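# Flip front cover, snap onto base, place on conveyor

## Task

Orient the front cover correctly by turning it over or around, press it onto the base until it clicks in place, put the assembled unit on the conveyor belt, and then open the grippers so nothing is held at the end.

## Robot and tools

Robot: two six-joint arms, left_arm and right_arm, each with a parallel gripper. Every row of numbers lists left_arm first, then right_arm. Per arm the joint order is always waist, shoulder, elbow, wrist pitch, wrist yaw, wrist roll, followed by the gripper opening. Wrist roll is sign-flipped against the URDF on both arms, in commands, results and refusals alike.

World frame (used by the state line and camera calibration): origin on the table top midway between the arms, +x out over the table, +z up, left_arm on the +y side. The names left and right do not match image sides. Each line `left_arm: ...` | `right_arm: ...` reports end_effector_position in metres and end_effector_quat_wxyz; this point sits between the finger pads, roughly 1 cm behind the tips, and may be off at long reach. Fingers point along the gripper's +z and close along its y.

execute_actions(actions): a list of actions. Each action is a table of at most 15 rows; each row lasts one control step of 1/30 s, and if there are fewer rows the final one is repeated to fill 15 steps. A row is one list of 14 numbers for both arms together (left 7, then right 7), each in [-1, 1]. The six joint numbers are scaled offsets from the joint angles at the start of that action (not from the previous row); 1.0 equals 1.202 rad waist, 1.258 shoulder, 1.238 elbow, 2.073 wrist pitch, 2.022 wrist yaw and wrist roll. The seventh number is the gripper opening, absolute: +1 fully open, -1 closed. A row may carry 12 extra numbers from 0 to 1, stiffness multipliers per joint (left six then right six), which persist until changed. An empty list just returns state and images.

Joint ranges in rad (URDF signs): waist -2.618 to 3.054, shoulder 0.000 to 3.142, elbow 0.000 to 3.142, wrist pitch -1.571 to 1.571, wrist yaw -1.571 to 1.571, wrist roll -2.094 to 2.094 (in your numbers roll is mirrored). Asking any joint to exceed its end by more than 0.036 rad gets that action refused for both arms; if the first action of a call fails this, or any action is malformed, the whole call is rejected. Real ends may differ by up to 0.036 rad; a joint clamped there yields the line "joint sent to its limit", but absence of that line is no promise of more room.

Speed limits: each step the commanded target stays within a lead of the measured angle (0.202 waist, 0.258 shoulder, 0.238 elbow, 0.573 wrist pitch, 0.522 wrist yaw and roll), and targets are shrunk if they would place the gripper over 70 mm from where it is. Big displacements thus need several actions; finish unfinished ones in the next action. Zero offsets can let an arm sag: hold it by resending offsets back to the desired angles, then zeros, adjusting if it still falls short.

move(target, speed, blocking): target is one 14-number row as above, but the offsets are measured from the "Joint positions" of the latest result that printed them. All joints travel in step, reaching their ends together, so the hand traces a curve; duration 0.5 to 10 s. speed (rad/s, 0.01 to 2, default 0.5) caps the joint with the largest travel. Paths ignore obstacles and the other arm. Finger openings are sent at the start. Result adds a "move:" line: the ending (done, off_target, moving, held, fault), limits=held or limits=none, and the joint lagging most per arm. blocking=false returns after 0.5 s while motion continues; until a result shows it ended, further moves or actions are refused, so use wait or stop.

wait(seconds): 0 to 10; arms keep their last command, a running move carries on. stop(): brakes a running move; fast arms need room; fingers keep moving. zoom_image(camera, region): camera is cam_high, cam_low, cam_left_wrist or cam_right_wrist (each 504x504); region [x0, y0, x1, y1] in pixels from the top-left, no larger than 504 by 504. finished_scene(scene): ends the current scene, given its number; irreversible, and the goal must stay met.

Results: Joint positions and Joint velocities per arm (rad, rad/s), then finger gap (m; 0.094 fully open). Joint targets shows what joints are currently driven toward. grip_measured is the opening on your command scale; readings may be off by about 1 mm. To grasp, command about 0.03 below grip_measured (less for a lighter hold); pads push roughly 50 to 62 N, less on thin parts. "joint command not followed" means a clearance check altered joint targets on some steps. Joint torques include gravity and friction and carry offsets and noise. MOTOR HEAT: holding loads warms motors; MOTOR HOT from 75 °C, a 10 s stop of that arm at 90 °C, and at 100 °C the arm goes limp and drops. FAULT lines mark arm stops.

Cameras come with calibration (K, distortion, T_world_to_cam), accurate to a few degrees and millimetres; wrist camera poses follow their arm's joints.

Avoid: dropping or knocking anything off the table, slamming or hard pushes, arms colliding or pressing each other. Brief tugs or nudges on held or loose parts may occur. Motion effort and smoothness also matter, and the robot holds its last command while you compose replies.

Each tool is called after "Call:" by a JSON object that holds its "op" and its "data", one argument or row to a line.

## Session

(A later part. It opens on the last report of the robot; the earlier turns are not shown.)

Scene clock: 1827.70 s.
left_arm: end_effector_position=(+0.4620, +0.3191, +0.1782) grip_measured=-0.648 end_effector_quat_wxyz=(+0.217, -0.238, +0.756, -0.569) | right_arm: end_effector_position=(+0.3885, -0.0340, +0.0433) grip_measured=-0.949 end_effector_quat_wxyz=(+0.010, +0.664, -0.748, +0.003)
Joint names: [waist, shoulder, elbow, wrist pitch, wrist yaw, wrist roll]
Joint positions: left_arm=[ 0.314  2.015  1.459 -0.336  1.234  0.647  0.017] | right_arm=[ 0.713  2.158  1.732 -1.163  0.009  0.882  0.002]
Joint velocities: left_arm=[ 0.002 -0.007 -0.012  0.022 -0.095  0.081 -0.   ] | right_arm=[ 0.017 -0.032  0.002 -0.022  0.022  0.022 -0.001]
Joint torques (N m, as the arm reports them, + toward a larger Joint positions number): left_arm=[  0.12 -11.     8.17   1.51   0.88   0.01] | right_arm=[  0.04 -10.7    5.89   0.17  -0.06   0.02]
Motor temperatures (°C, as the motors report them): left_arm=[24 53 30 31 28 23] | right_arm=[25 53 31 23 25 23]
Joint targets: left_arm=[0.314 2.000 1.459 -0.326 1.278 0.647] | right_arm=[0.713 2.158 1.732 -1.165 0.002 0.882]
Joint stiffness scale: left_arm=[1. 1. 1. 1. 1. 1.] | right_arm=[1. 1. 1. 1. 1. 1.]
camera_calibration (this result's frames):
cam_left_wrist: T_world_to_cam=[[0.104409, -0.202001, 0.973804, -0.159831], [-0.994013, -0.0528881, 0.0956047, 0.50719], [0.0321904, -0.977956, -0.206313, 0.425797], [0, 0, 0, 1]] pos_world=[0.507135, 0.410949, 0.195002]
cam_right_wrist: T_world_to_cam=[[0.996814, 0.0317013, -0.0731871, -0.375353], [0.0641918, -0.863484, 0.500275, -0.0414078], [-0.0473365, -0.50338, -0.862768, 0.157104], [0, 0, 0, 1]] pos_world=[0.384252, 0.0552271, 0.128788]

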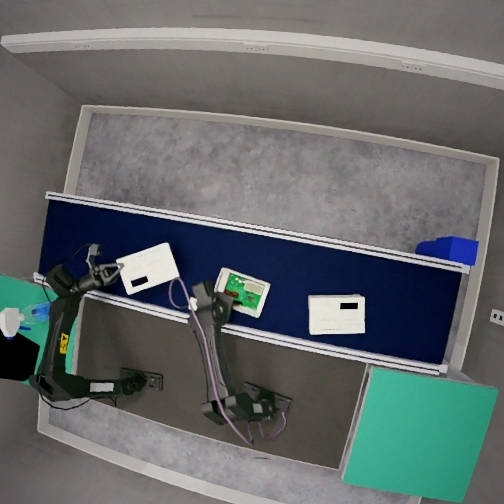

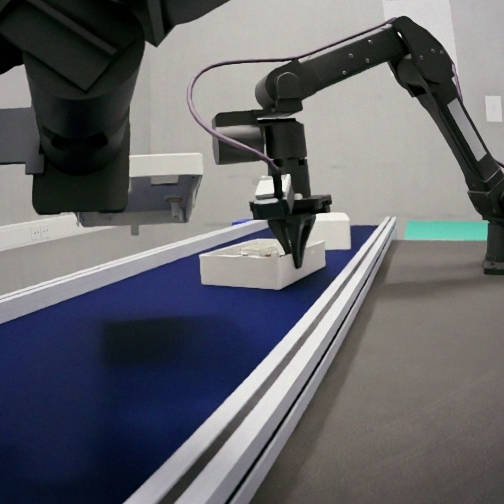

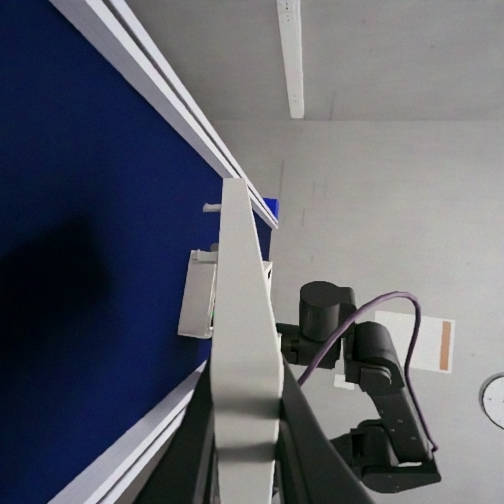

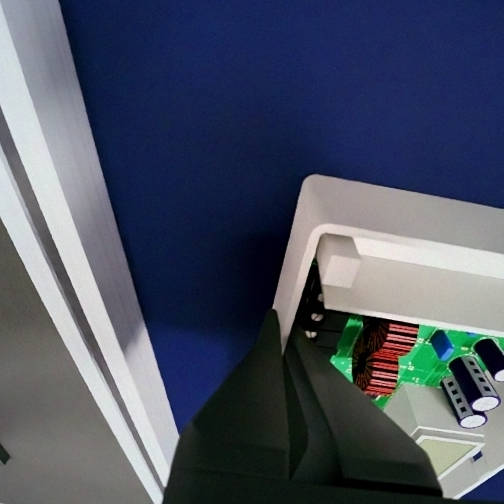

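Call:
{"op": "execute_actions", "data": {
  "actions": [
    [[0,-0.012,0,0.005,0.022,0,-0.685, 0,0,0,0,0,0,-0.965],[0,-0.012,0,0.005,0.022,0,-0.685, 0,0,0,0,0,0,-0.97],[0,-0.012,0,0.005,0.022,0,-0.685, 0,0,0,0,0,0,-0.975],[0,-0.012,0,0.005,0.022,0,-0.685, 0,0,0,0,0,0,-0.98]]
  ]
}}

Scene clock: 1833.77 s.
left_arm: end_effector_position=(+0.4620, +0.3191, +0.1782) grip_measured=-0.648 end_effector_quat_wxyz=(+0.217, -0.238, +0.756, -0.569) | right_arm: end_effector_position=(+0.3890, -0.0342, +0.0433) grip_measured=-0.960 end_effector_quat_wxyz=(+0.009, +0.664, -0.748, +0.004)
Joint names: [waist, shoulder, elbow, wrist pitch, wrist yaw, wrist roll]
Joint positions: left_arm=[ 0.314  2.015  1.459 -0.336  1.234  0.647  0.017] | right_arm=[ 0.713  2.158  1.732 -1.162  0.011  0.882  0.002]
Joint velocities: left_arm=[ 0.027 -0.027 -0.017 -0.007 -0.051 -0.066 -0.   ] | right_arm=[ 0.002 -0.002  0.017 -0.081 -0.022  0.022 -0.   ]
Joint torques (N m, as the arm reports them, + toward a larger Joint positions number): left_arm=[ -0.02 -11.01   8.26   1.52   0.85   0.01] | right_arm=[ -0.03 -10.57   5.88   0.12  -0.02   0.01]
Motor temperatures (°C, as the motors report them): left_arm=[24 53 30 31 28 23] | right_arm=[25 53 32 23 25 23]
Joint targets: left_arm=[0.314 2.000 1.459 -0.326 1.278 0.647] | right_arm=[0.713 2.158 1.732 -1.163 0.009 0.882]
Joint stiffness scale: left_arm=[1. 1. 1. 1. 1. 1.] | right_arm=[1. 1. 1. 1. 1. 1.]
camera_calibration (this result's frames):
cam_left_wrist: T_world_to_cam=[[0.104409, -0.202001, 0.973804, -0.159831], [-0.994013, -0.0528881, 0.0956047, 0.50719], [0.0321904, -0.977956, -0.206313, 0.425797], [0, 0, 0, 1]] pos_world=[0.507135, 0.410949, 0.195002]
cam_right_wrist: T_world_to_cam=[[0.996986, 0.0316309, -0.0708439, -0.376011], [0.0630289, -0.862662, 0.501837, -0.0412404], [-0.0452408, -0.50479, -0.862056, 0.156108], [0, 0, 0, 1]] pos_world=[0.384539, 0.0551187, 0.128632]

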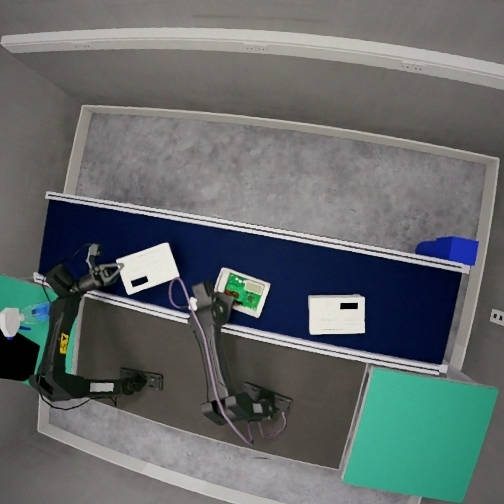

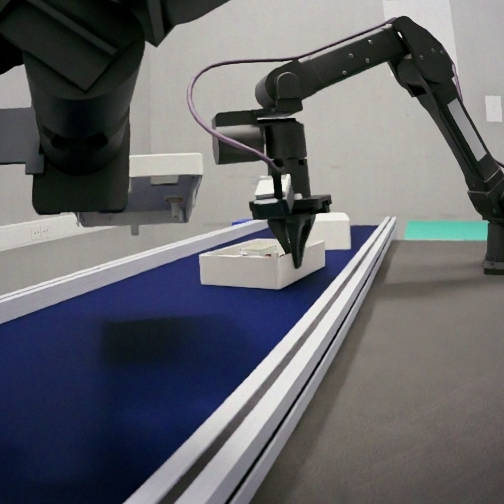

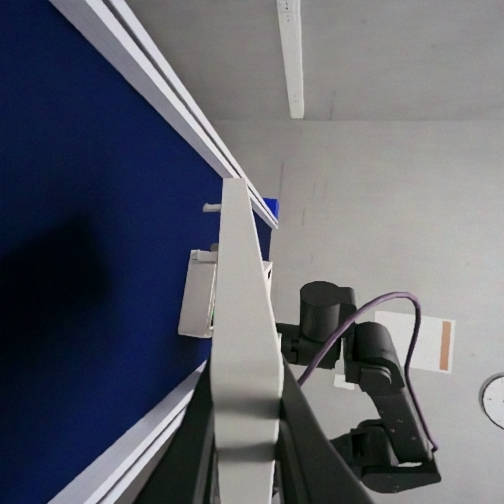

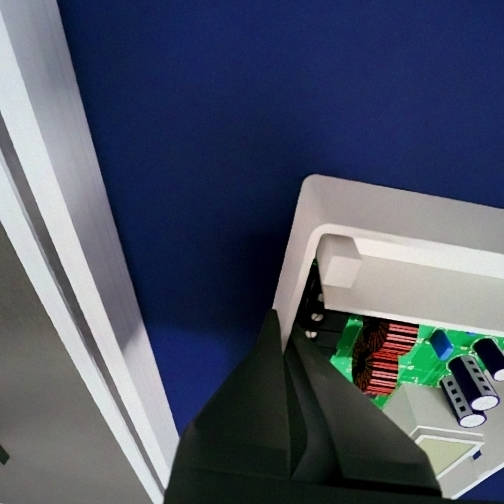

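Call:
{"op": "execute_actions", "data": {
  "actions": [
    [[0,-0.012,0,0.005,0.022,0,-0.685, 0,0,0,0,0,0,-0.985],[0,-0.012,0,0.005,0.022,0,-0.685, 0,0,0,0,0,0,-0.99],[0,-0.012,0,0.005,0.022,0,-0.685, 0,0,0,0,0,0,-0.995]]
  ]
}}

Scene clock: 1843.37 s.
left_arm: end_effector_position=(+0.4620, +0.3191, +0.1782) grip_measured=-0.648 end_effector_quat_wxyz=(+0.217, -0.238, +0.756, -0.569) | right_arm: end_effector_position=(+0.3890, -0.0342, +0.0433) grip_measured=-0.960 end_effector_quat_wxyz=(+0.009, +0.664, -0.748, +0.004)
Joint names: [waist, shoulder, elbow, wrist pitch, wrist yaw, wrist roll]
Joint positions: left_arm=[ 0.314  2.015  1.459 -0.336  1.234  0.647  0.017] | right_arm=[ 0.713  2.158  1.732 -1.162  0.011  0.882  0.002]
Joint velocities: left_arm=[-0.017 -0.012 -0.032  0.007  0.022 -0.037 -0.   ] | right_arm=[ 0.012  0.012 -0.017  0.007 -0.037  0.007  0.   ]
Joint torques (N m, as the arm reports them, + toward a larger Joint positions number): left_arm=[  0.03 -10.94   8.26   1.51   0.84   0.01] | right_arm=[ -0.03 -10.57   5.87   0.13   0.01   0.02]
Motor temperatures (°C, as the motors report them): left_arm=[24 53 30 31 28 23] | right_arm=[25 53 32 23 25 23]
Joint targets: left_arm=[0.314 2.000 1.459 -0.326 1.278 0.647] | right_arm=[0.713 2.158 1.732 -1.162 0.011 0.882]
Joint stiffness scale: left_arm=[1. 1. 1. 1. 1. 1.] | right_arm=[1. 1. 1. 1. 1. 1.]
camera_calibration (this result's frames):
cam_left_wrist: T_world_to_cam=[[0.104409, -0.202001, 0.973804, -0.159831], [-0.994013, -0.0528881, 0.0956047, 0.50719], [0.0321904, -0.977956, -0.206313, 0.425797], [0, 0, 0, 1]] pos_world=[0.507135, 0.410949, 0.195002]
cam_right_wrist: T_world_to_cam=[[0.996986, 0.0316309, -0.0708439, -0.376011], [0.0630289, -0.862662, 0.501837, -0.0412404], [-0.0452408, -0.50479, -0.862056, 0.156108], [0, 0, 0, 1]] pos_world=[0.384539, 0.0551187, 0.128632]

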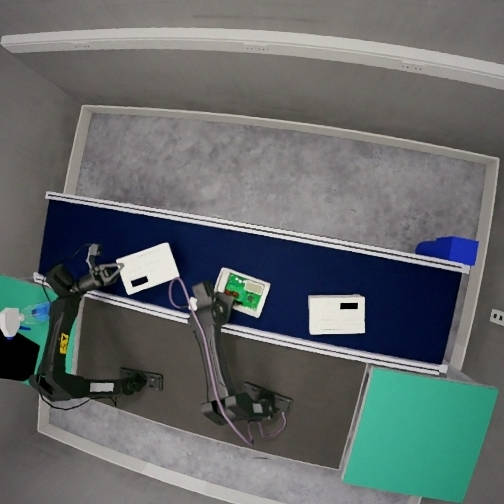

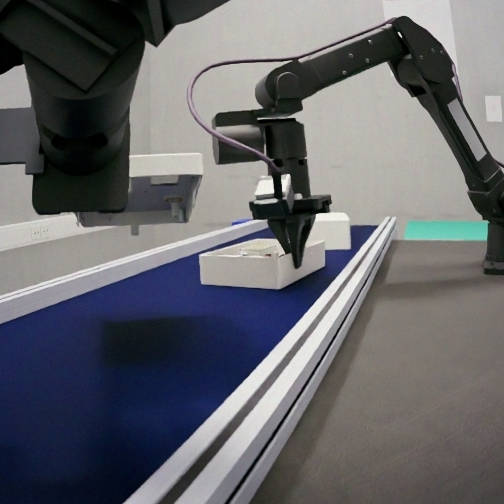

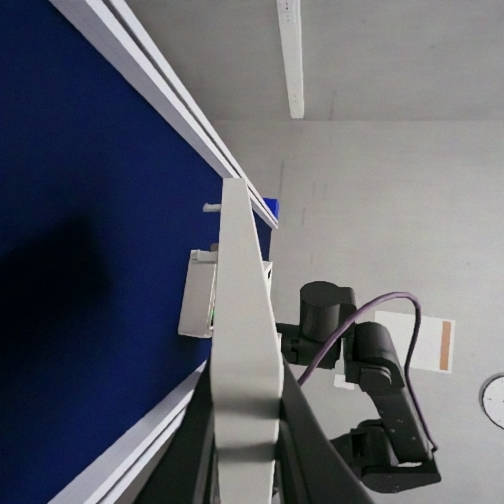

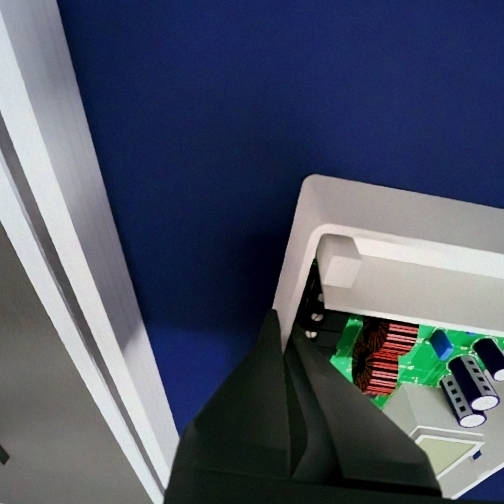

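Call:
{"op": "move", "data": {
  "target": [0,-0.012,0,0.005,0.022,0,-0.685, 0,-0.012,0.075,-0.033,0,0,-0.995],
  "speed": 0.1
}}

Call:
{"op": "zoom_image", "data": {
  "camera": "cam_low",
  "region": [180, 180, 360, 320]
}}

Scene clock: 1884.83 s.
left_arm: end_effector_position=(+0.4620, +0.3191, +0.1781) grip_measured=-0.648 end_effector_quat_wxyz=(+0.217, -0.238, +0.757, -0.569) | right_arm: end_effector_position=(+0.3888, -0.0344, +0.0555) grip_measured=-0.963 end_effector_quat_wxyz=(+0.014, +0.664, -0.748, +0.004)
Joint names: [waist, shoulder, elbow, wrist pitch, wrist yaw, wrist roll]
Joint positions: left_arm=[ 0.314  2.015  1.459 -0.336  1.233  0.647  0.017] | right_arm=[ 0.713  2.158  1.781 -1.22   0.012  0.882  0.002]
Joint velocities: left_arm=[-0.002  0.007 -0.012 -0.007 -0.051  0.007 -0.   ] | right_arm=[ 0.002 -0.007 -0.002  0.051  0.022 -0.022  0.   ]
Joint torques (N m, as the arm reports them, + toward a larger Joint positions number): left_arm=[  0.02 -10.95   8.26   1.52   0.87   0.02] | right_arm=[ -0.03 -11.75   9.41  -0.04   0.01   0.02]
Motor temperatures (°C, as the motors report them): left_arm=[24 53 30 31 28 23] | right_arm=[25 54 32 23 25 23]
Joint targets: left_arm=[0.314 2.000 1.459 -0.326 1.278 0.647] | right_arm=[0.713 2.143 1.825 -1.230 0.011 0.882]
Joint stiffness scale: left_arm=[1. 1. 1. 1. 1. 1.] | right_arm=[1. 1. 1. 1. 1. 1.]
move: off_target (left_arm, right_arm); limits=none; left_arm: farthest joint: the wrist yaw, 0.045 radians from its target (0.045 radians at the start); right_arm: farthest joint: the elbow, 0.044 radians from its target (0.093 radians at the start)
camera_calibration (this result's frames):
cam_left_wrist: T_world_to_cam=[[0.104583, -0.202236, 0.973737, -0.159771], [-0.993988, -0.0531518, 0.0957195, 0.507275], [0.0323979, -0.977893, -0.206579, 0.425754], [0, 0, 0, 1]] pos_world=[0.507142, 0.410993, 0.194971]
cam_right_wrist: T_world_to_cam=[[0.996425, 0.031247, -0.0784927, -0.374298], [0.0668192, -0.860015, 0.505875, -0.0491465], [-0.0516978, -0.509311, -0.859028, 0.168699], [0, 0, 0, 1]] pos_world=[0.384965, 0.0553493, 0.1404]

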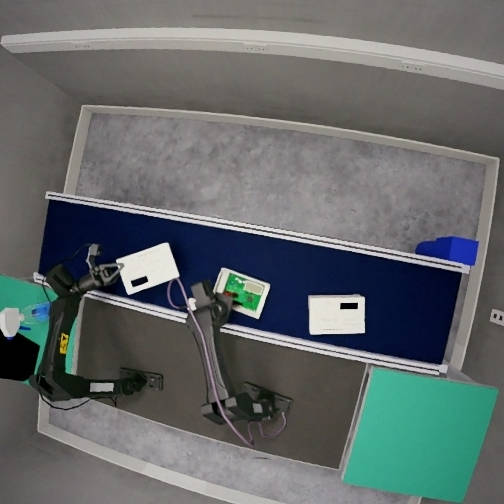

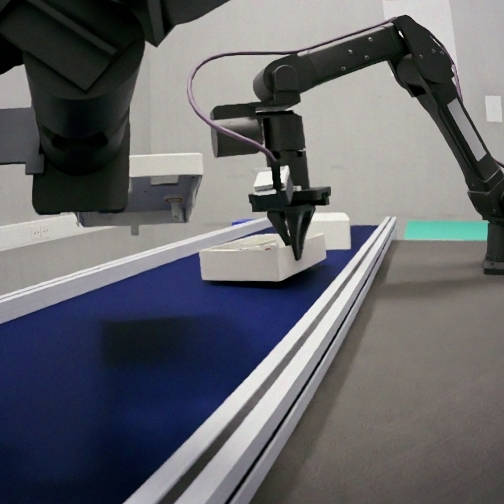

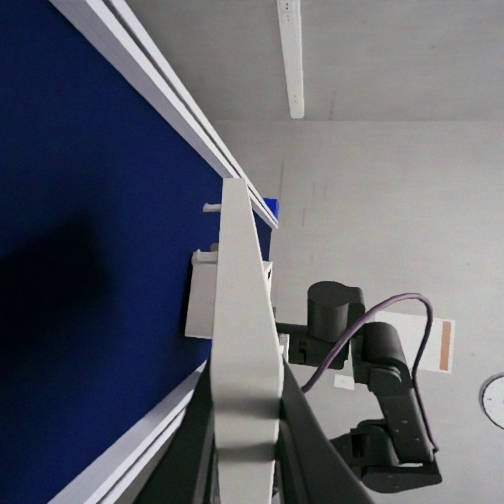

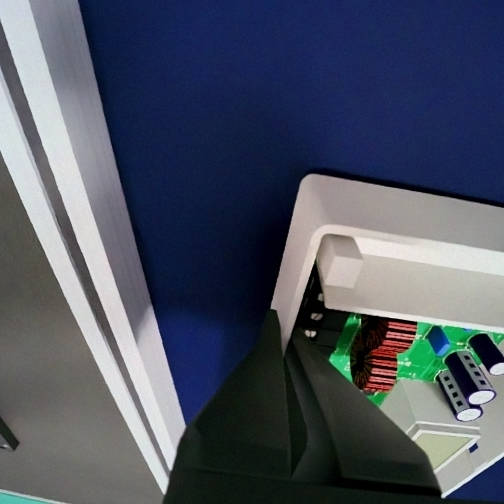

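Region (180, 180, 360, 320) of cam_low's 504x504 image, scaled by 2.800, with more detail than that image has.

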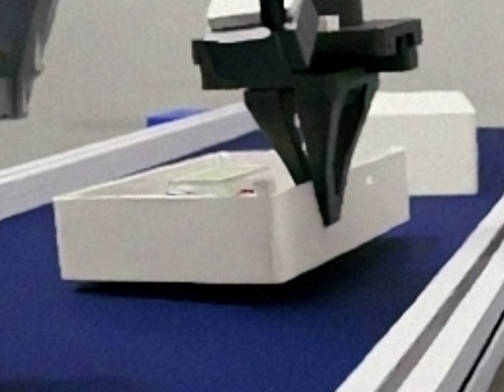

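Call:
{"op": "move", "data": {
  "target": [0,-0.012,0,0.005,0.022,0,-0.685, 0,-0.040,0.156,-0.082,0,0,-0.995],
  "speed": 0.2
}}

Scene clock: 1895.67 s.
left_arm: end_effector_position=(+0.4620, +0.3191, +0.1781) grip_measured=-0.648 end_effector_quat_wxyz=(+0.217, -0.238, +0.756, -0.569) | right_arm: end_effector_position=(+0.3891, -0.0343, +0.0970) grip_measured=-0.963 end_effector_quat_wxyz=(+0.014, +0.664, -0.748, +0.004)
Joint names: [waist, shoulder, elbow, wrist pitch, wrist yaw, wrist roll]
Joint positions: left_arm=[ 0.314  2.015  1.459 -0.337  1.233  0.647  0.017] | right_arm=[ 0.713  2.149  1.931 -1.379  0.012  0.882  0.002]
Joint velocities: left_arm=[-0.027 -0.007  0.012 -0.051 -0.007  0.066 -0.001] | right_arm=[ 0.007 -0.012 -0.022  0.022 -0.037 -0.022  0.   ]
Joint torques (N m, as the arm reports them, + toward a larger Joint positions number): left_arm=[  0.   -10.89   8.2    1.51   0.87   0.02] | right_arm=[ -0.03 -13.74   9.34  -0.02   0.01   0.02]
Motor temperatures (°C, as the motors report them): left_arm=[24 53 30 31 28 23] | right_arm=[25 55 34 23 25 23]
Joint targets: left_arm=[0.314 2.000 1.459 -0.326 1.278 0.647] | right_arm=[0.713 2.108 1.974 -1.390 0.012 0.882]
Joint stiffness scale: left_arm=[1. 1. 1. 1. 1. 1.] | right_arm=[1. 1. 1. 1. 1. 1.]
move: off_target (left_arm, right_arm); limits=none; left_arm: farthest joint: the wrist yaw, 0.044 radians from its target (0.044 radians at the start); right_arm: farthest joint: the elbow, 0.043 radians from its target (0.193 radians at the start)
camera_calibration (this result's frames):
cam_left_wrist: T_world_to_cam=[[0.104918, -0.202073, 0.973734, -0.159947], [-0.993955, -0.0531358, 0.0960694, 0.50716], [0.0323271, -0.977928, -0.206427, 0.425749], [0, 0, 0, 1]] pos_world=[0.507113, 0.410979, 0.194909]
cam_right_wrist: T_world_to_cam=[[0.996425, 0.031247, -0.0784927, -0.371289], [0.0668192, -0.860015, 0.505875, -0.0699955], [-0.0516978, -0.509311, -0.859028, 0.204391], [0, 0, 0, 1]] pos_world=[0.385205, 0.055503, 0.181843]

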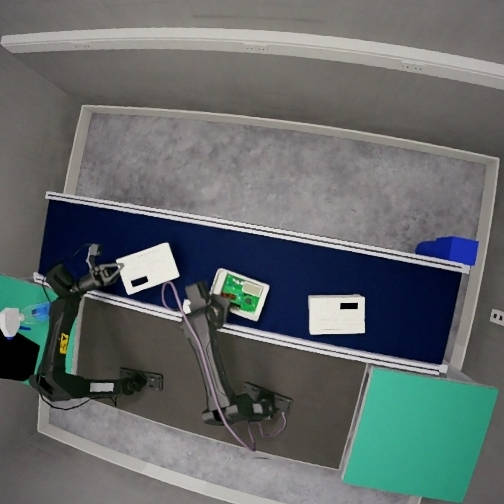

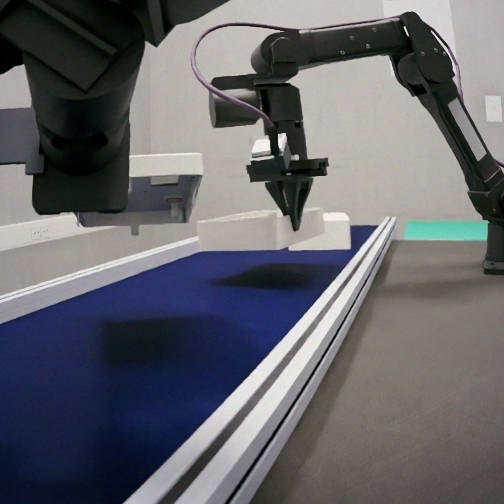

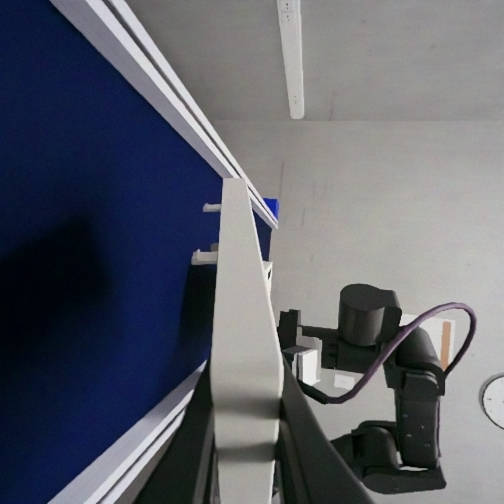

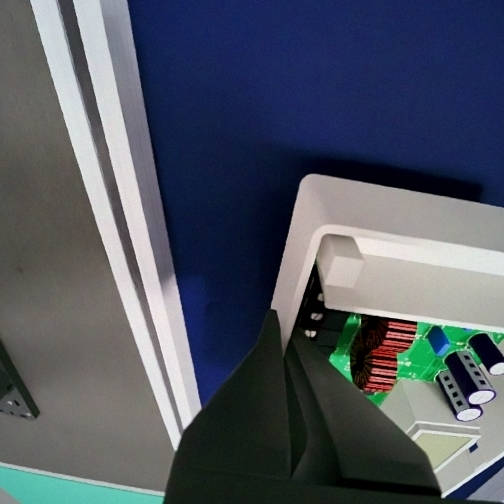

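Call:
{"op": "move", "data": {
  "target": [0,-0.012,0,0.005,0.022,0,-0.685, -0.094,-0.018,0.035,-0.005,0,-0.708,-0.995],
  "speed": 0.5
}}

Scene clock: 1977.70 s.
left_arm: end_effector_position=(+0.4620, +0.3192, +0.1781) grip_measured=-0.648 end_effector_quat_wxyz=(+0.217, -0.238, +0.757, -0.569) | right_arm: end_effector_position=(+0.4095, -0.0715, +0.0904) grip_measured=-0.963 end_effector_quat_wxyz=(-0.018, +0.040, +0.999, -0.013)
Joint names: [waist, shoulder, elbow, wrist pitch, wrist yaw, wrist roll]
Joint positions: left_arm=[ 0.314  2.015  1.459 -0.337  1.233  0.647  0.017] | right_arm=[ 0.607  2.166  1.931 -1.38   0.005 -0.543  0.002]
Joint velocities: left_arm=[ 0.007 -0.002  0.022 -0.022  0.037 -0.051 -0.   ] | right_arm=[-0.012 -0.012  0.007 -0.051 -0.051 -0.051  0.001]
Joint torques (N m, as the arm reports them, + toward a larger Joint positions number): left_arm=[  0.03 -10.88   8.24   1.51   0.87   0.04] | right_arm=[ -0.61 -13.59   9.36  -0.03   0.09  -0.05]
Motor temperatures (°C, as the motors report them): left_arm=[24 52 30 31 28 23] | right_arm=[25 63 36 23 25 23]
Joint targets: left_arm=[0.314 2.000 1.459 -0.326 1.278 0.647] | right_arm=[0.600 2.127 1.975 -1.390 0.011 -0.549]
Joint stiffness scale: left_arm=[1. 1. 1. 1. 1. 1.] | right_arm=[1. 1. 1. 1. 1. 1.]
move: off_target (left_arm, right_arm); limits=none; left_arm: farthest joint: the wrist yaw, 0.045 radians from its target (0.044 radians at the start); right_arm: farthest joint: the elbow, 0.043 radians from its target (0.043 radians at the start)
camera_calibration (this result's frames):
cam_left_wrist: T_world_to_cam=[[0.105092, -0.202308, 0.973667, -0.159887], [-0.99393, -0.0533994, 0.0961841, 0.507246], [0.0325344, -0.977865, -0.206692, 0.425706], [0, 0, 0, 1]] pos_world=[0.507119, 0.411023, 0.194878]
cam_right_wrist: T_world_to_cam=[[0.0704347, -0.996691, -0.0405605, -0.0886889], [-0.850492, -0.0812512, 0.519674, 0.330002], [-0.52125, -0.00210674, -0.853401, 0.408898], [0, 0, 0, 1]] pos_world=[0.500048, -0.060721, 0.173863]

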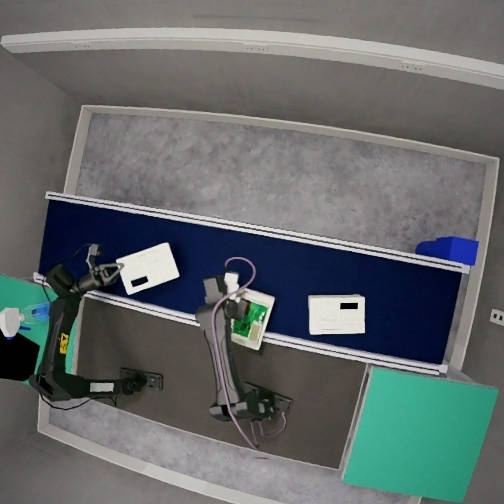

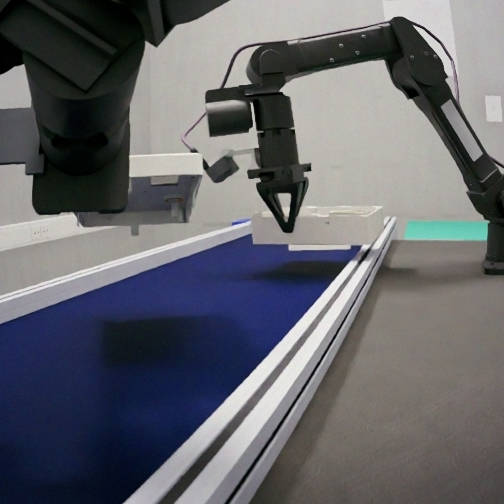

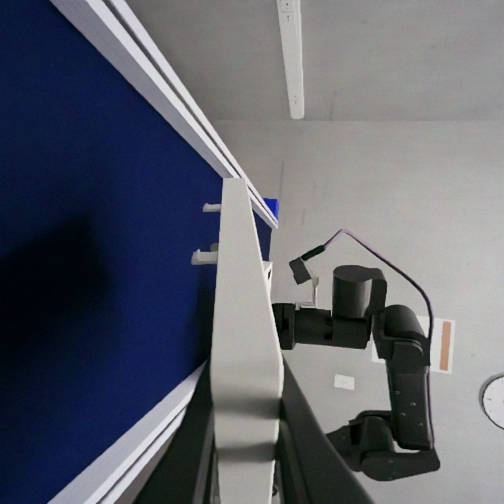

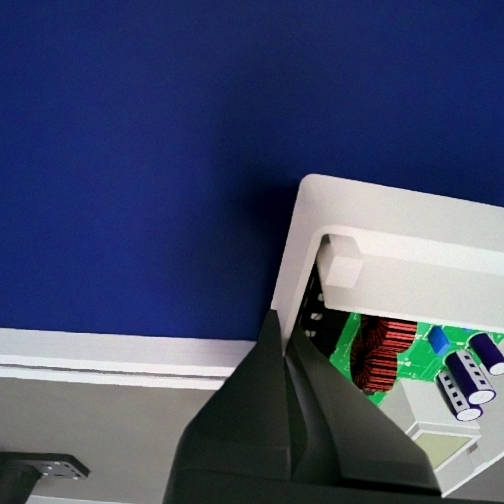

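Call:
{"op": "move", "data": {
  "target": [0,-0.012,0,0.005,0.022,0,-0.685, -0.118,0.085,0.260,-0.040,0,-0.733,-0.995],
  "speed": 0.5
}}

Scene clock: 1992.77 s.
left_arm: end_effector_position=(+0.4620, +0.3191, +0.1780) grip_measured=-0.648 end_effector_quat_wxyz=(+0.217, -0.238, +0.757, -0.569) | right_arm: end_effector_position=(+0.4760, -0.1064, +0.1115) grip_measured=-0.963 end_effector_quat_wxyz=(+0.013, +0.748, +0.663, +0.029)
Joint names: [waist, shoulder, elbow, wrist pitch, wrist yaw, wrist roll]
Joint positions: left_arm=[ 0.314  2.015  1.459 -0.337  1.233  0.647  0.017] | right_arm=[ 0.471  2.285  2.21  -1.433  0.001 -2.019  0.002]
Joint velocities: left_arm=[-0.002 -0.002 -0.022 -0.037  0.051  0.022 -0.001] | right_arm=[ 0.002 -0.012  0.002 -0.022  0.007 -0.051 -0.   ]
Joint torques (N m, as the arm reports them, + toward a larger Joint positions number): left_arm=[ -0.01 -10.99   8.15   1.52   0.86   0.  ] | right_arm=[ -0.57 -12.52   9.43  -0.02   0.06  -0.04]
Motor temperatures (°C, as the motors report them): left_arm=[24 52 30 31 28 23] | right_arm=[25 63 37 23 25 23]
Joint targets: left_arm=[0.314 2.000 1.459 -0.326 1.278 0.647] | right_arm=[0.465 2.273 2.253 -1.462 0.005 -2.025]
Joint stiffness scale: left_arm=[1. 1. 1. 1. 1. 1.] | right_arm=[1. 1. 1. 1. 1. 1.]
move: off_target (left_arm, right_arm); limits=none; left_arm: farthest joint: the wrist yaw, 0.045 radians from its target (0.045 radians at the start); right_arm: farthest joint: the elbow, 0.043 radians from its target (0.321 radians at the start)
camera_calibration (this result's frames):
cam_left_wrist: T_world_to_cam=[[0.105426, -0.202146, 0.973664, -0.160062], [-0.993897, -0.0533834, 0.0965341, 0.507131], [0.0324635, -0.977899, -0.20654, 0.425701], [0, 0, 0, 1]] pos_world=[0.507091, 0.411009, 0.194816]
cam_right_wrist: T_world_to_cam=[[-0.992076, -0.0295903, -0.122102, 0.490412], [-0.0870803, 0.8625, 0.498508, 0.112213], [0.0905617, 0.505191, -0.858243, 0.224799], [0, 0, 0, 1]] pos_world=[0.475939, -0.195839, 0.196873]

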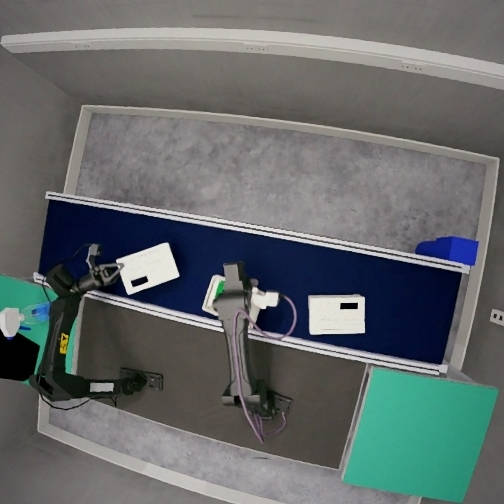

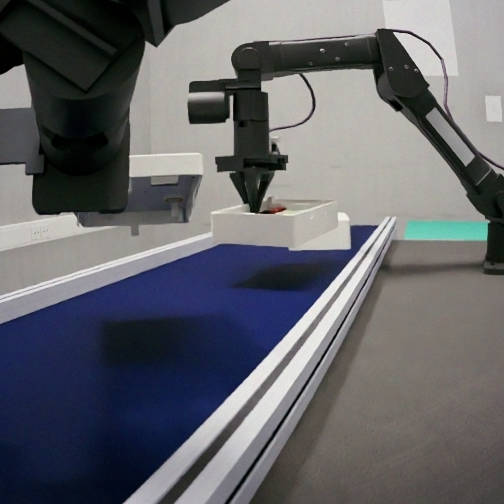

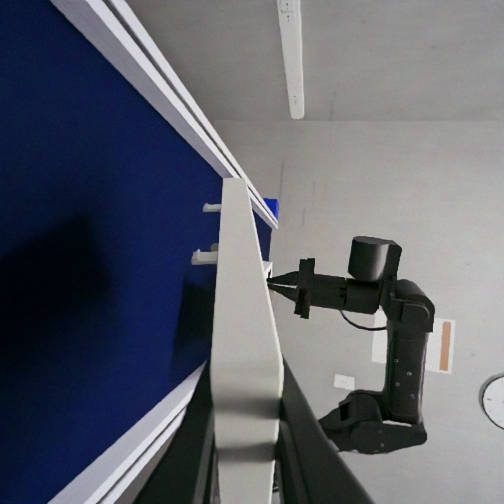

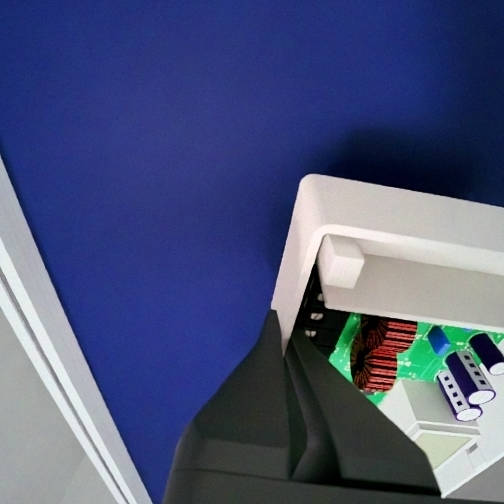

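Call:
{"op": "move", "data": {
  "target": [0,-0.012,0,0.005,0.022,0,-0.685, 0,0.096,0.049,0.045,0,-0.002,-0.995],
  "speed": 0.15
}}

Scene clock: 2014.67 s.
left_arm: end_effector_position=(+0.4620, +0.3192, +0.1780) grip_measured=-0.648 end_effector_quat_wxyz=(+0.217, -0.238, +0.757, -0.569) | right_arm: end_effector_position=(+0.4977, -0.0991, +0.0530) grip_measured=-0.963 end_effector_quat_wxyz=(+0.007, +0.749, +0.663, +0.016)
Joint names: [waist, shoulder, elbow, wrist pitch, wrist yaw, wrist roll]
Joint positions: left_arm=[ 0.314  2.015  1.459 -0.337  1.233  0.647  0.017] | right_arm=[ 0.471  2.427  2.225 -1.333  0.001 -2.019  0.002]
Joint velocities: left_arm=[ 0.007 -0.007 -0.007 -0.066  0.037  0.081 -0.   ] | right_arm=[ 0.012  0.002  0.022  0.022 -0.11   0.066  0.   ]
Joint torques (N m, as the arm reports them, + toward a larger Joint positions number): left_arm=[ -0.12 -10.98   8.19   1.51   0.83   0.02] | right_arm=[ -0.03 -13.88   9.68   0.16   0.01  -0.02]
Motor temperatures (°C, as the motors report them): left_arm=[24 52 30 31 28 23] | right_arm=[25 62 37 23 25 23]
Joint targets: left_arm=[0.314 2.000 1.459 -0.327 1.278 0.647] | right_arm=[0.471 2.406 2.271 -1.340 0.001 -2.023]
Joint stiffness scale: left_arm=[1. 1. 1. 1. 1. 1.] | right_arm=[1. 1. 1. 1. 1. 1.]
move: off_target (left_arm, right_arm); limits=none; left_arm: farthest joint: the wrist yaw, 0.045 radians from its target (0.045 radians at the start); right_arm: farthest joint: the elbow, 0.045 radians from its target (0.060 radians at the start)
camera_calibration (this result's frames):
cam_left_wrist: T_world_to_cam=[[0.105601, -0.202381, 0.973597, -0.160002], [-0.993872, -0.0536471, 0.0966488, 0.507216], [0.0326707, -0.977836, -0.206806, 0.425658], [0, 0, 0, 1]] pos_world=[0.507097, 0.411053, 0.194785]
cam_right_wrist: T_world_to_cam=[[-0.99489, -0.03016, -0.0963525, 0.504994], [-0.0740304, 0.866835, 0.493069, 0.131134], [0.0686508, 0.497682, -0.864638, 0.179422], [0, 0, 0, 1]] pos_world=[0.499804, -0.187736, 0.139135]

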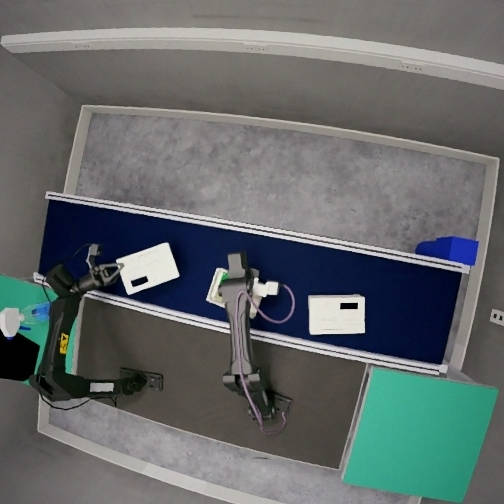

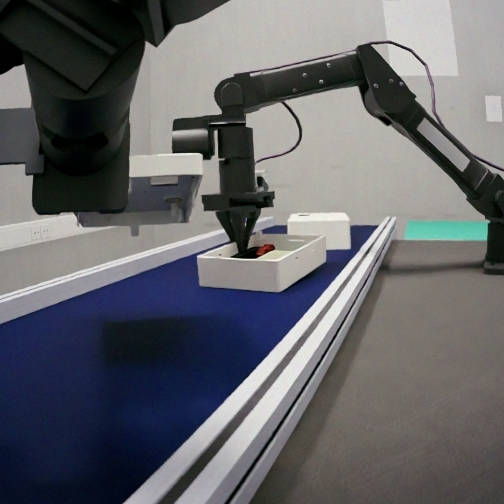

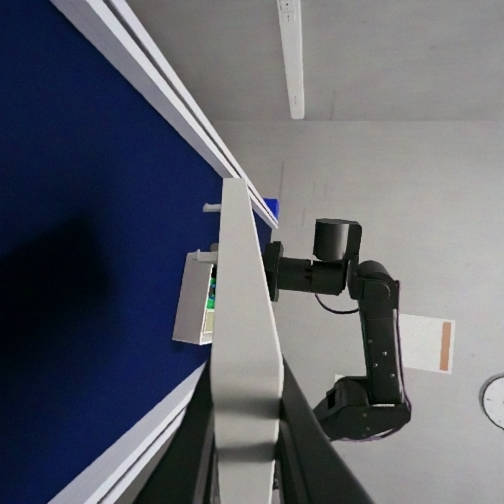

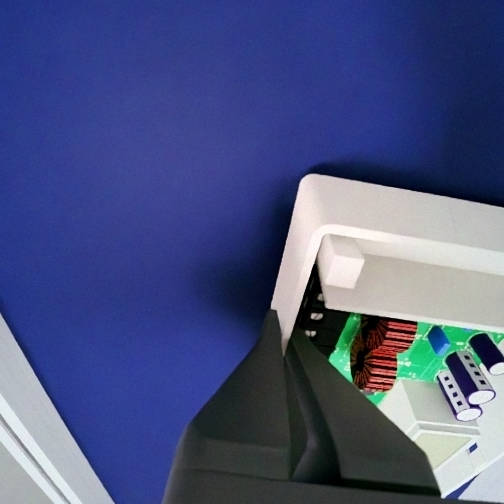

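Call:
{"op": "zoom_image", "data": {
  "camera": "cam_low",
  "region": [180, 190, 360, 320]
}}

Region (180, 190, 360, 320) of cam_low's 504x504 image, scaled by 2.800, with more detail than that image has.

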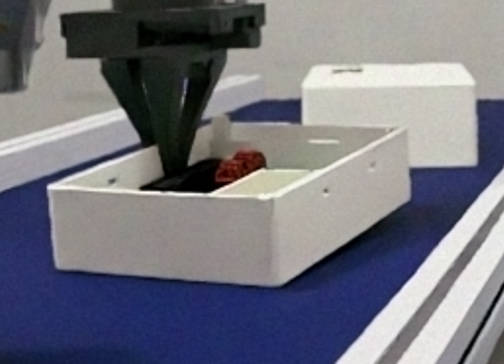

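Call:
{"op": "move", "data": {
  "target": [0,-0.012,0,0.005,0.022,0,-0.685, 0,-0.017,-0.027,0,0,-0.002,-0.995],
  "speed": 0.05
}}

Call:
{"op": "zoom_image", "data": {
  "camera": "cam_low",
  "region": [180, 190, 360, 320]
}}

Scene clock: 2054.67 s.
left_arm: end_effector_position=(+0.4621, +0.3193, +0.1779) grip_measured=-0.648 end_effector_quat_wxyz=(+0.217, -0.238, +0.757, -0.569) | right_arm: end_effector_position=(+0.4977, -0.0974, +0.0489) grip_measured=-0.963 end_effector_quat_wxyz=(+0.003, +0.749, +0.663, +0.018)
Joint names: [waist, shoulder, elbow, wrist pitch, wrist yaw, wrist roll]
Joint positions: left_arm=[ 0.314  2.015  1.459 -0.337  1.232  0.647  0.017] | right_arm=[ 0.471  2.43   2.215 -1.32  -0.008 -2.019  0.002]
Joint velocities: left_arm=[ 0.012  0.017 -0.012  0.051 -0.051 -0.007  0.   ] | right_arm=[ 0.002 -0.007  0.007 -0.037  0.007 -0.022  0.   ]
Joint torques (N m, as the arm reports them, + toward a larger Joint positions number): left_arm=[  0.02 -11.     8.2    1.52   0.84  -0.02] | right_arm=[ -0.04 -14.44   4.2    0.1    0.11  -0.02]
Motor temperatures (°C, as the motors report them): left_arm=[24 52 29 31 28 23] | right_arm=[25 67 38 23 25 23]
Joint targets: left_arm=[0.314 2.000 1.459 -0.327 1.277 0.647] | right_arm=[0.471 2.405 2.192 -1.333 0.001 -2.023]
Joint stiffness scale: left_arm=[1. 1. 1. 1. 1. 1.] | right_arm=[1. 1. 1. 1. 1. 1.]
move: off_target (left_arm, right_arm); limits=none; left_arm: farthest joint: the wrist yaw, 0.046 radians from its target (0.045 radians at the start); right_arm: farthest joint: the shoulder, 0.025 radians from its target (0.021 radians at the start)
camera_calibration (this result's frames):
cam_left_wrist: T_world_to_cam=[[0.105951, -0.20285, 0.973461, -0.159883], [-0.993821, -0.0541745, 0.096878, 0.507386], [0.033085, -0.97771, -0.207337, 0.425573], [0, 0, 0, 1]] pos_world=[0.50711, 0.411142, 0.194722]
cam_right_wrist: T_world_to_cam=[[-0.995227, -0.0296862, -0.0929613, 0.504655], [-0.0724922, 0.862628, 0.500618, 0.13015], [0.0653296, 0.504967, -0.860663, 0.177154], [0, 0, 0, 1]] pos_world=[0.500108, -0.186747, 0.134228]

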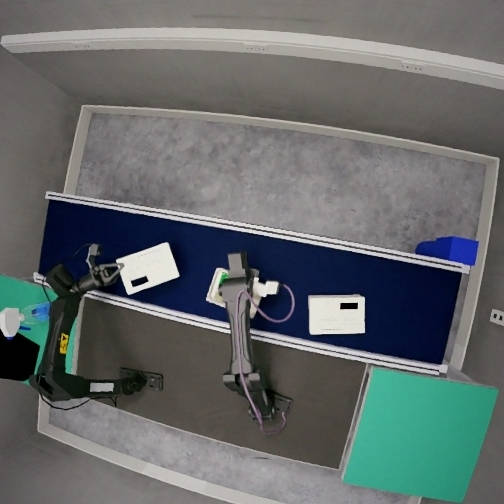

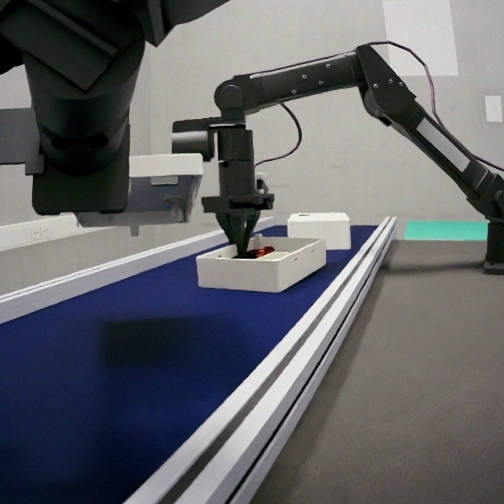

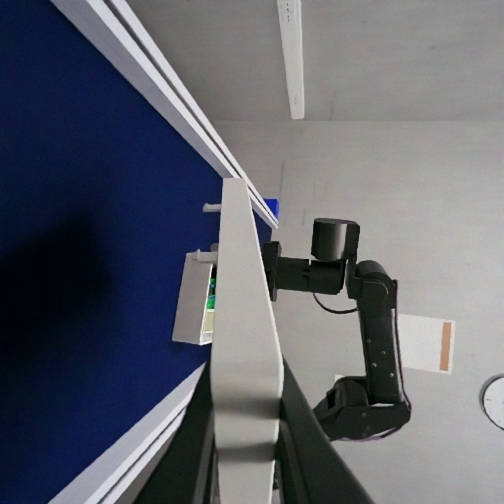

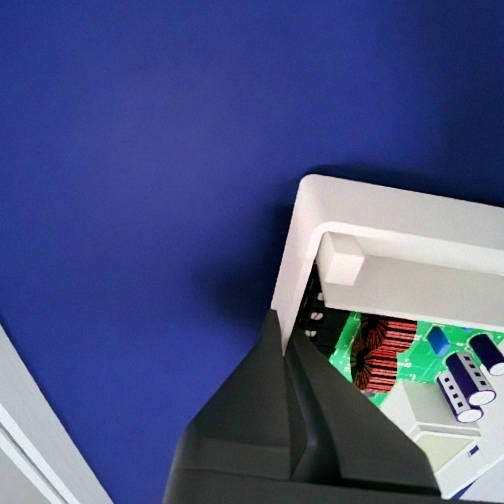

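Region (180, 190, 360, 320) of cam_low's 504x504 image, scaled by 2.800, with more detail than that image has.

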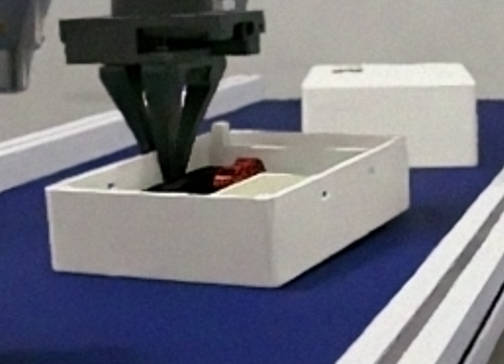

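Call:
{"op": "execute_actions", "data": {
  "actions": [
    [[0,-0.012,0,0.005,0.022,0,-0.685, 0,-0.017,0.01,0,0,0,-0.96],[0,-0.012,0,0.005,0.022,0,-0.685, 0,-0.017,0.01,0,0,0,-0.94],[0,-0.012,0,0.005,0.022,0,-0.685, 0,-0.017,0.01,0,0,0,-0.92],[0,-0.012,0,0.005,0.022,0,-0.685, 0,-0.017,0.015,0,0,0,-0.90],[0,-0.012,0,0.005,0.022,0,-0.685, 0,-0.017,0.015,0,0,0,-0.88],[0,-0.012,0,0.005,0.022,0,-0.685, 0,-0.017,0.02,0,0,0,-0.86],[0,-0.012,0,0.005,0.022,0,-0.685, 0,-0.017,0.02,0,0,0,-0.85],[0,-0.012,0,0.005,0.022,0,-0.685, 0,-0.017,0.02,0,0,0,-0.84]]
  ]
}}

Scene clock: 2066.00 s.
left_arm: end_effector_position=(+0.4621, +0.3192, +0.1779) grip_measured=-0.648 end_effector_quat_wxyz=(+0.217, -0.238, +0.757, -0.569) | right_arm: end_effector_position=(+0.4981, -0.0970, +0.0489) grip_measured=-0.842 end_effector_quat_wxyz=(+0.003, +0.749, +0.663, +0.019)
Joint names: [waist, shoulder, elbow, wrist pitch, wrist yaw, wrist roll]
Joint positions: left_arm=[ 0.314  2.015  1.459 -0.337  1.232  0.647  0.017] | right_arm=[ 0.471  2.43   2.215 -1.318 -0.009 -2.019  0.007]
Joint velocities: left_arm=[-0.007 -0.022  0.007 -0.007  0.022  0.037 -0.001] | right_arm=[-0.007  0.002  0.002  0.022 -0.095  0.051 -0.   ]
Joint torques (N m, as the arm reports them, + toward a larger Joint positions number): left_arm=[ -0.02 -11.01   8.25   1.52   0.86   0.02] | right_arm=[ -0.07 -14.24   7.96   0.21   0.01   0.01]
Motor temperatures (°C, as the motors report them): left_arm=[24 52 29 31 28 23] | right_arm=[25 68 35 23 25 23]
Joint targets: left_arm=[0.314 2.000 1.459 -0.327 1.276 0.647] | right_arm=[0.471 2.409 2.240 -1.320 -0.008 -2.019]
Joint stiffness scale: left_arm=[1. 1. 1. 1. 1. 1.] | right_arm=[1. 1. 1. 1. 1. 1.]
camera_calibration (this result's frames):
cam_left_wrist: T_world_to_cam=[[0.105776, -0.202616, 0.973529, -0.159943], [-0.993846, -0.0539108, 0.0967635, 0.507301], [0.0328779, -0.977773, -0.207071, 0.425615], [0, 0, 0, 1]] pos_world=[0.507104, 0.411098, 0.194753]
cam_right_wrist: T_world_to_cam=[[-0.995091, -0.0295684, -0.0944436, 0.505065], [-0.0732491, 0.861775, 0.501975, 0.130098], [0.0665465, 0.506429, -0.85971, 0.17646], [0, 0, 0, 1]] pos_world=[0.500372, -0.186546, 0.134099]

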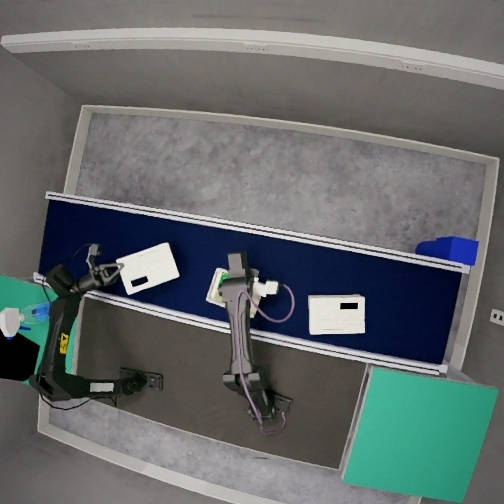

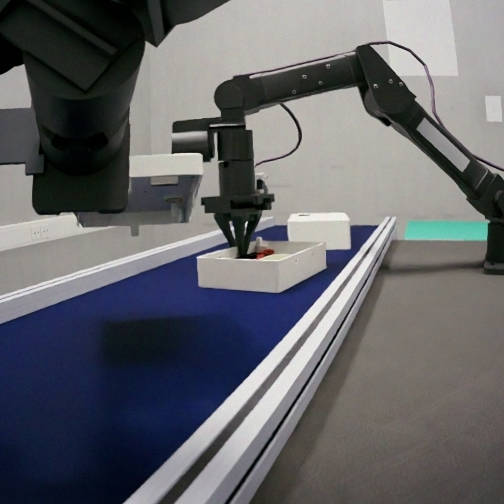

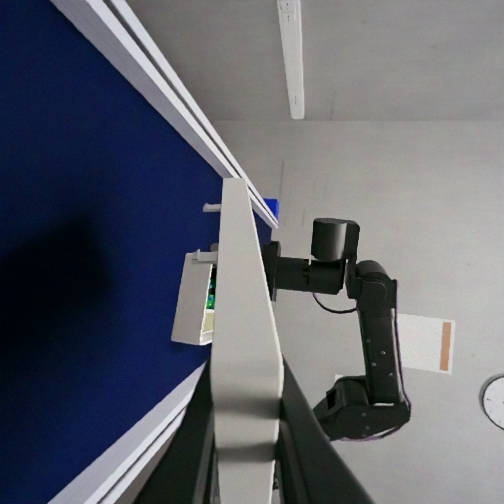

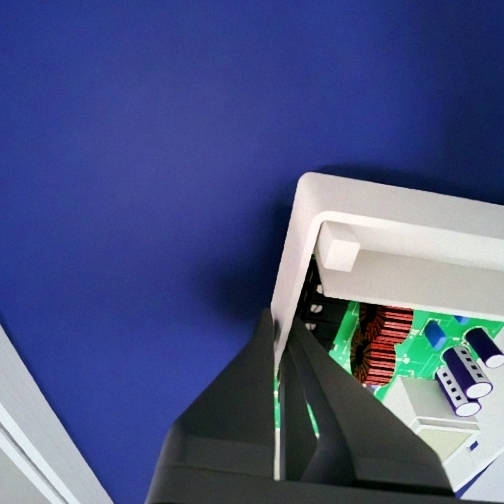

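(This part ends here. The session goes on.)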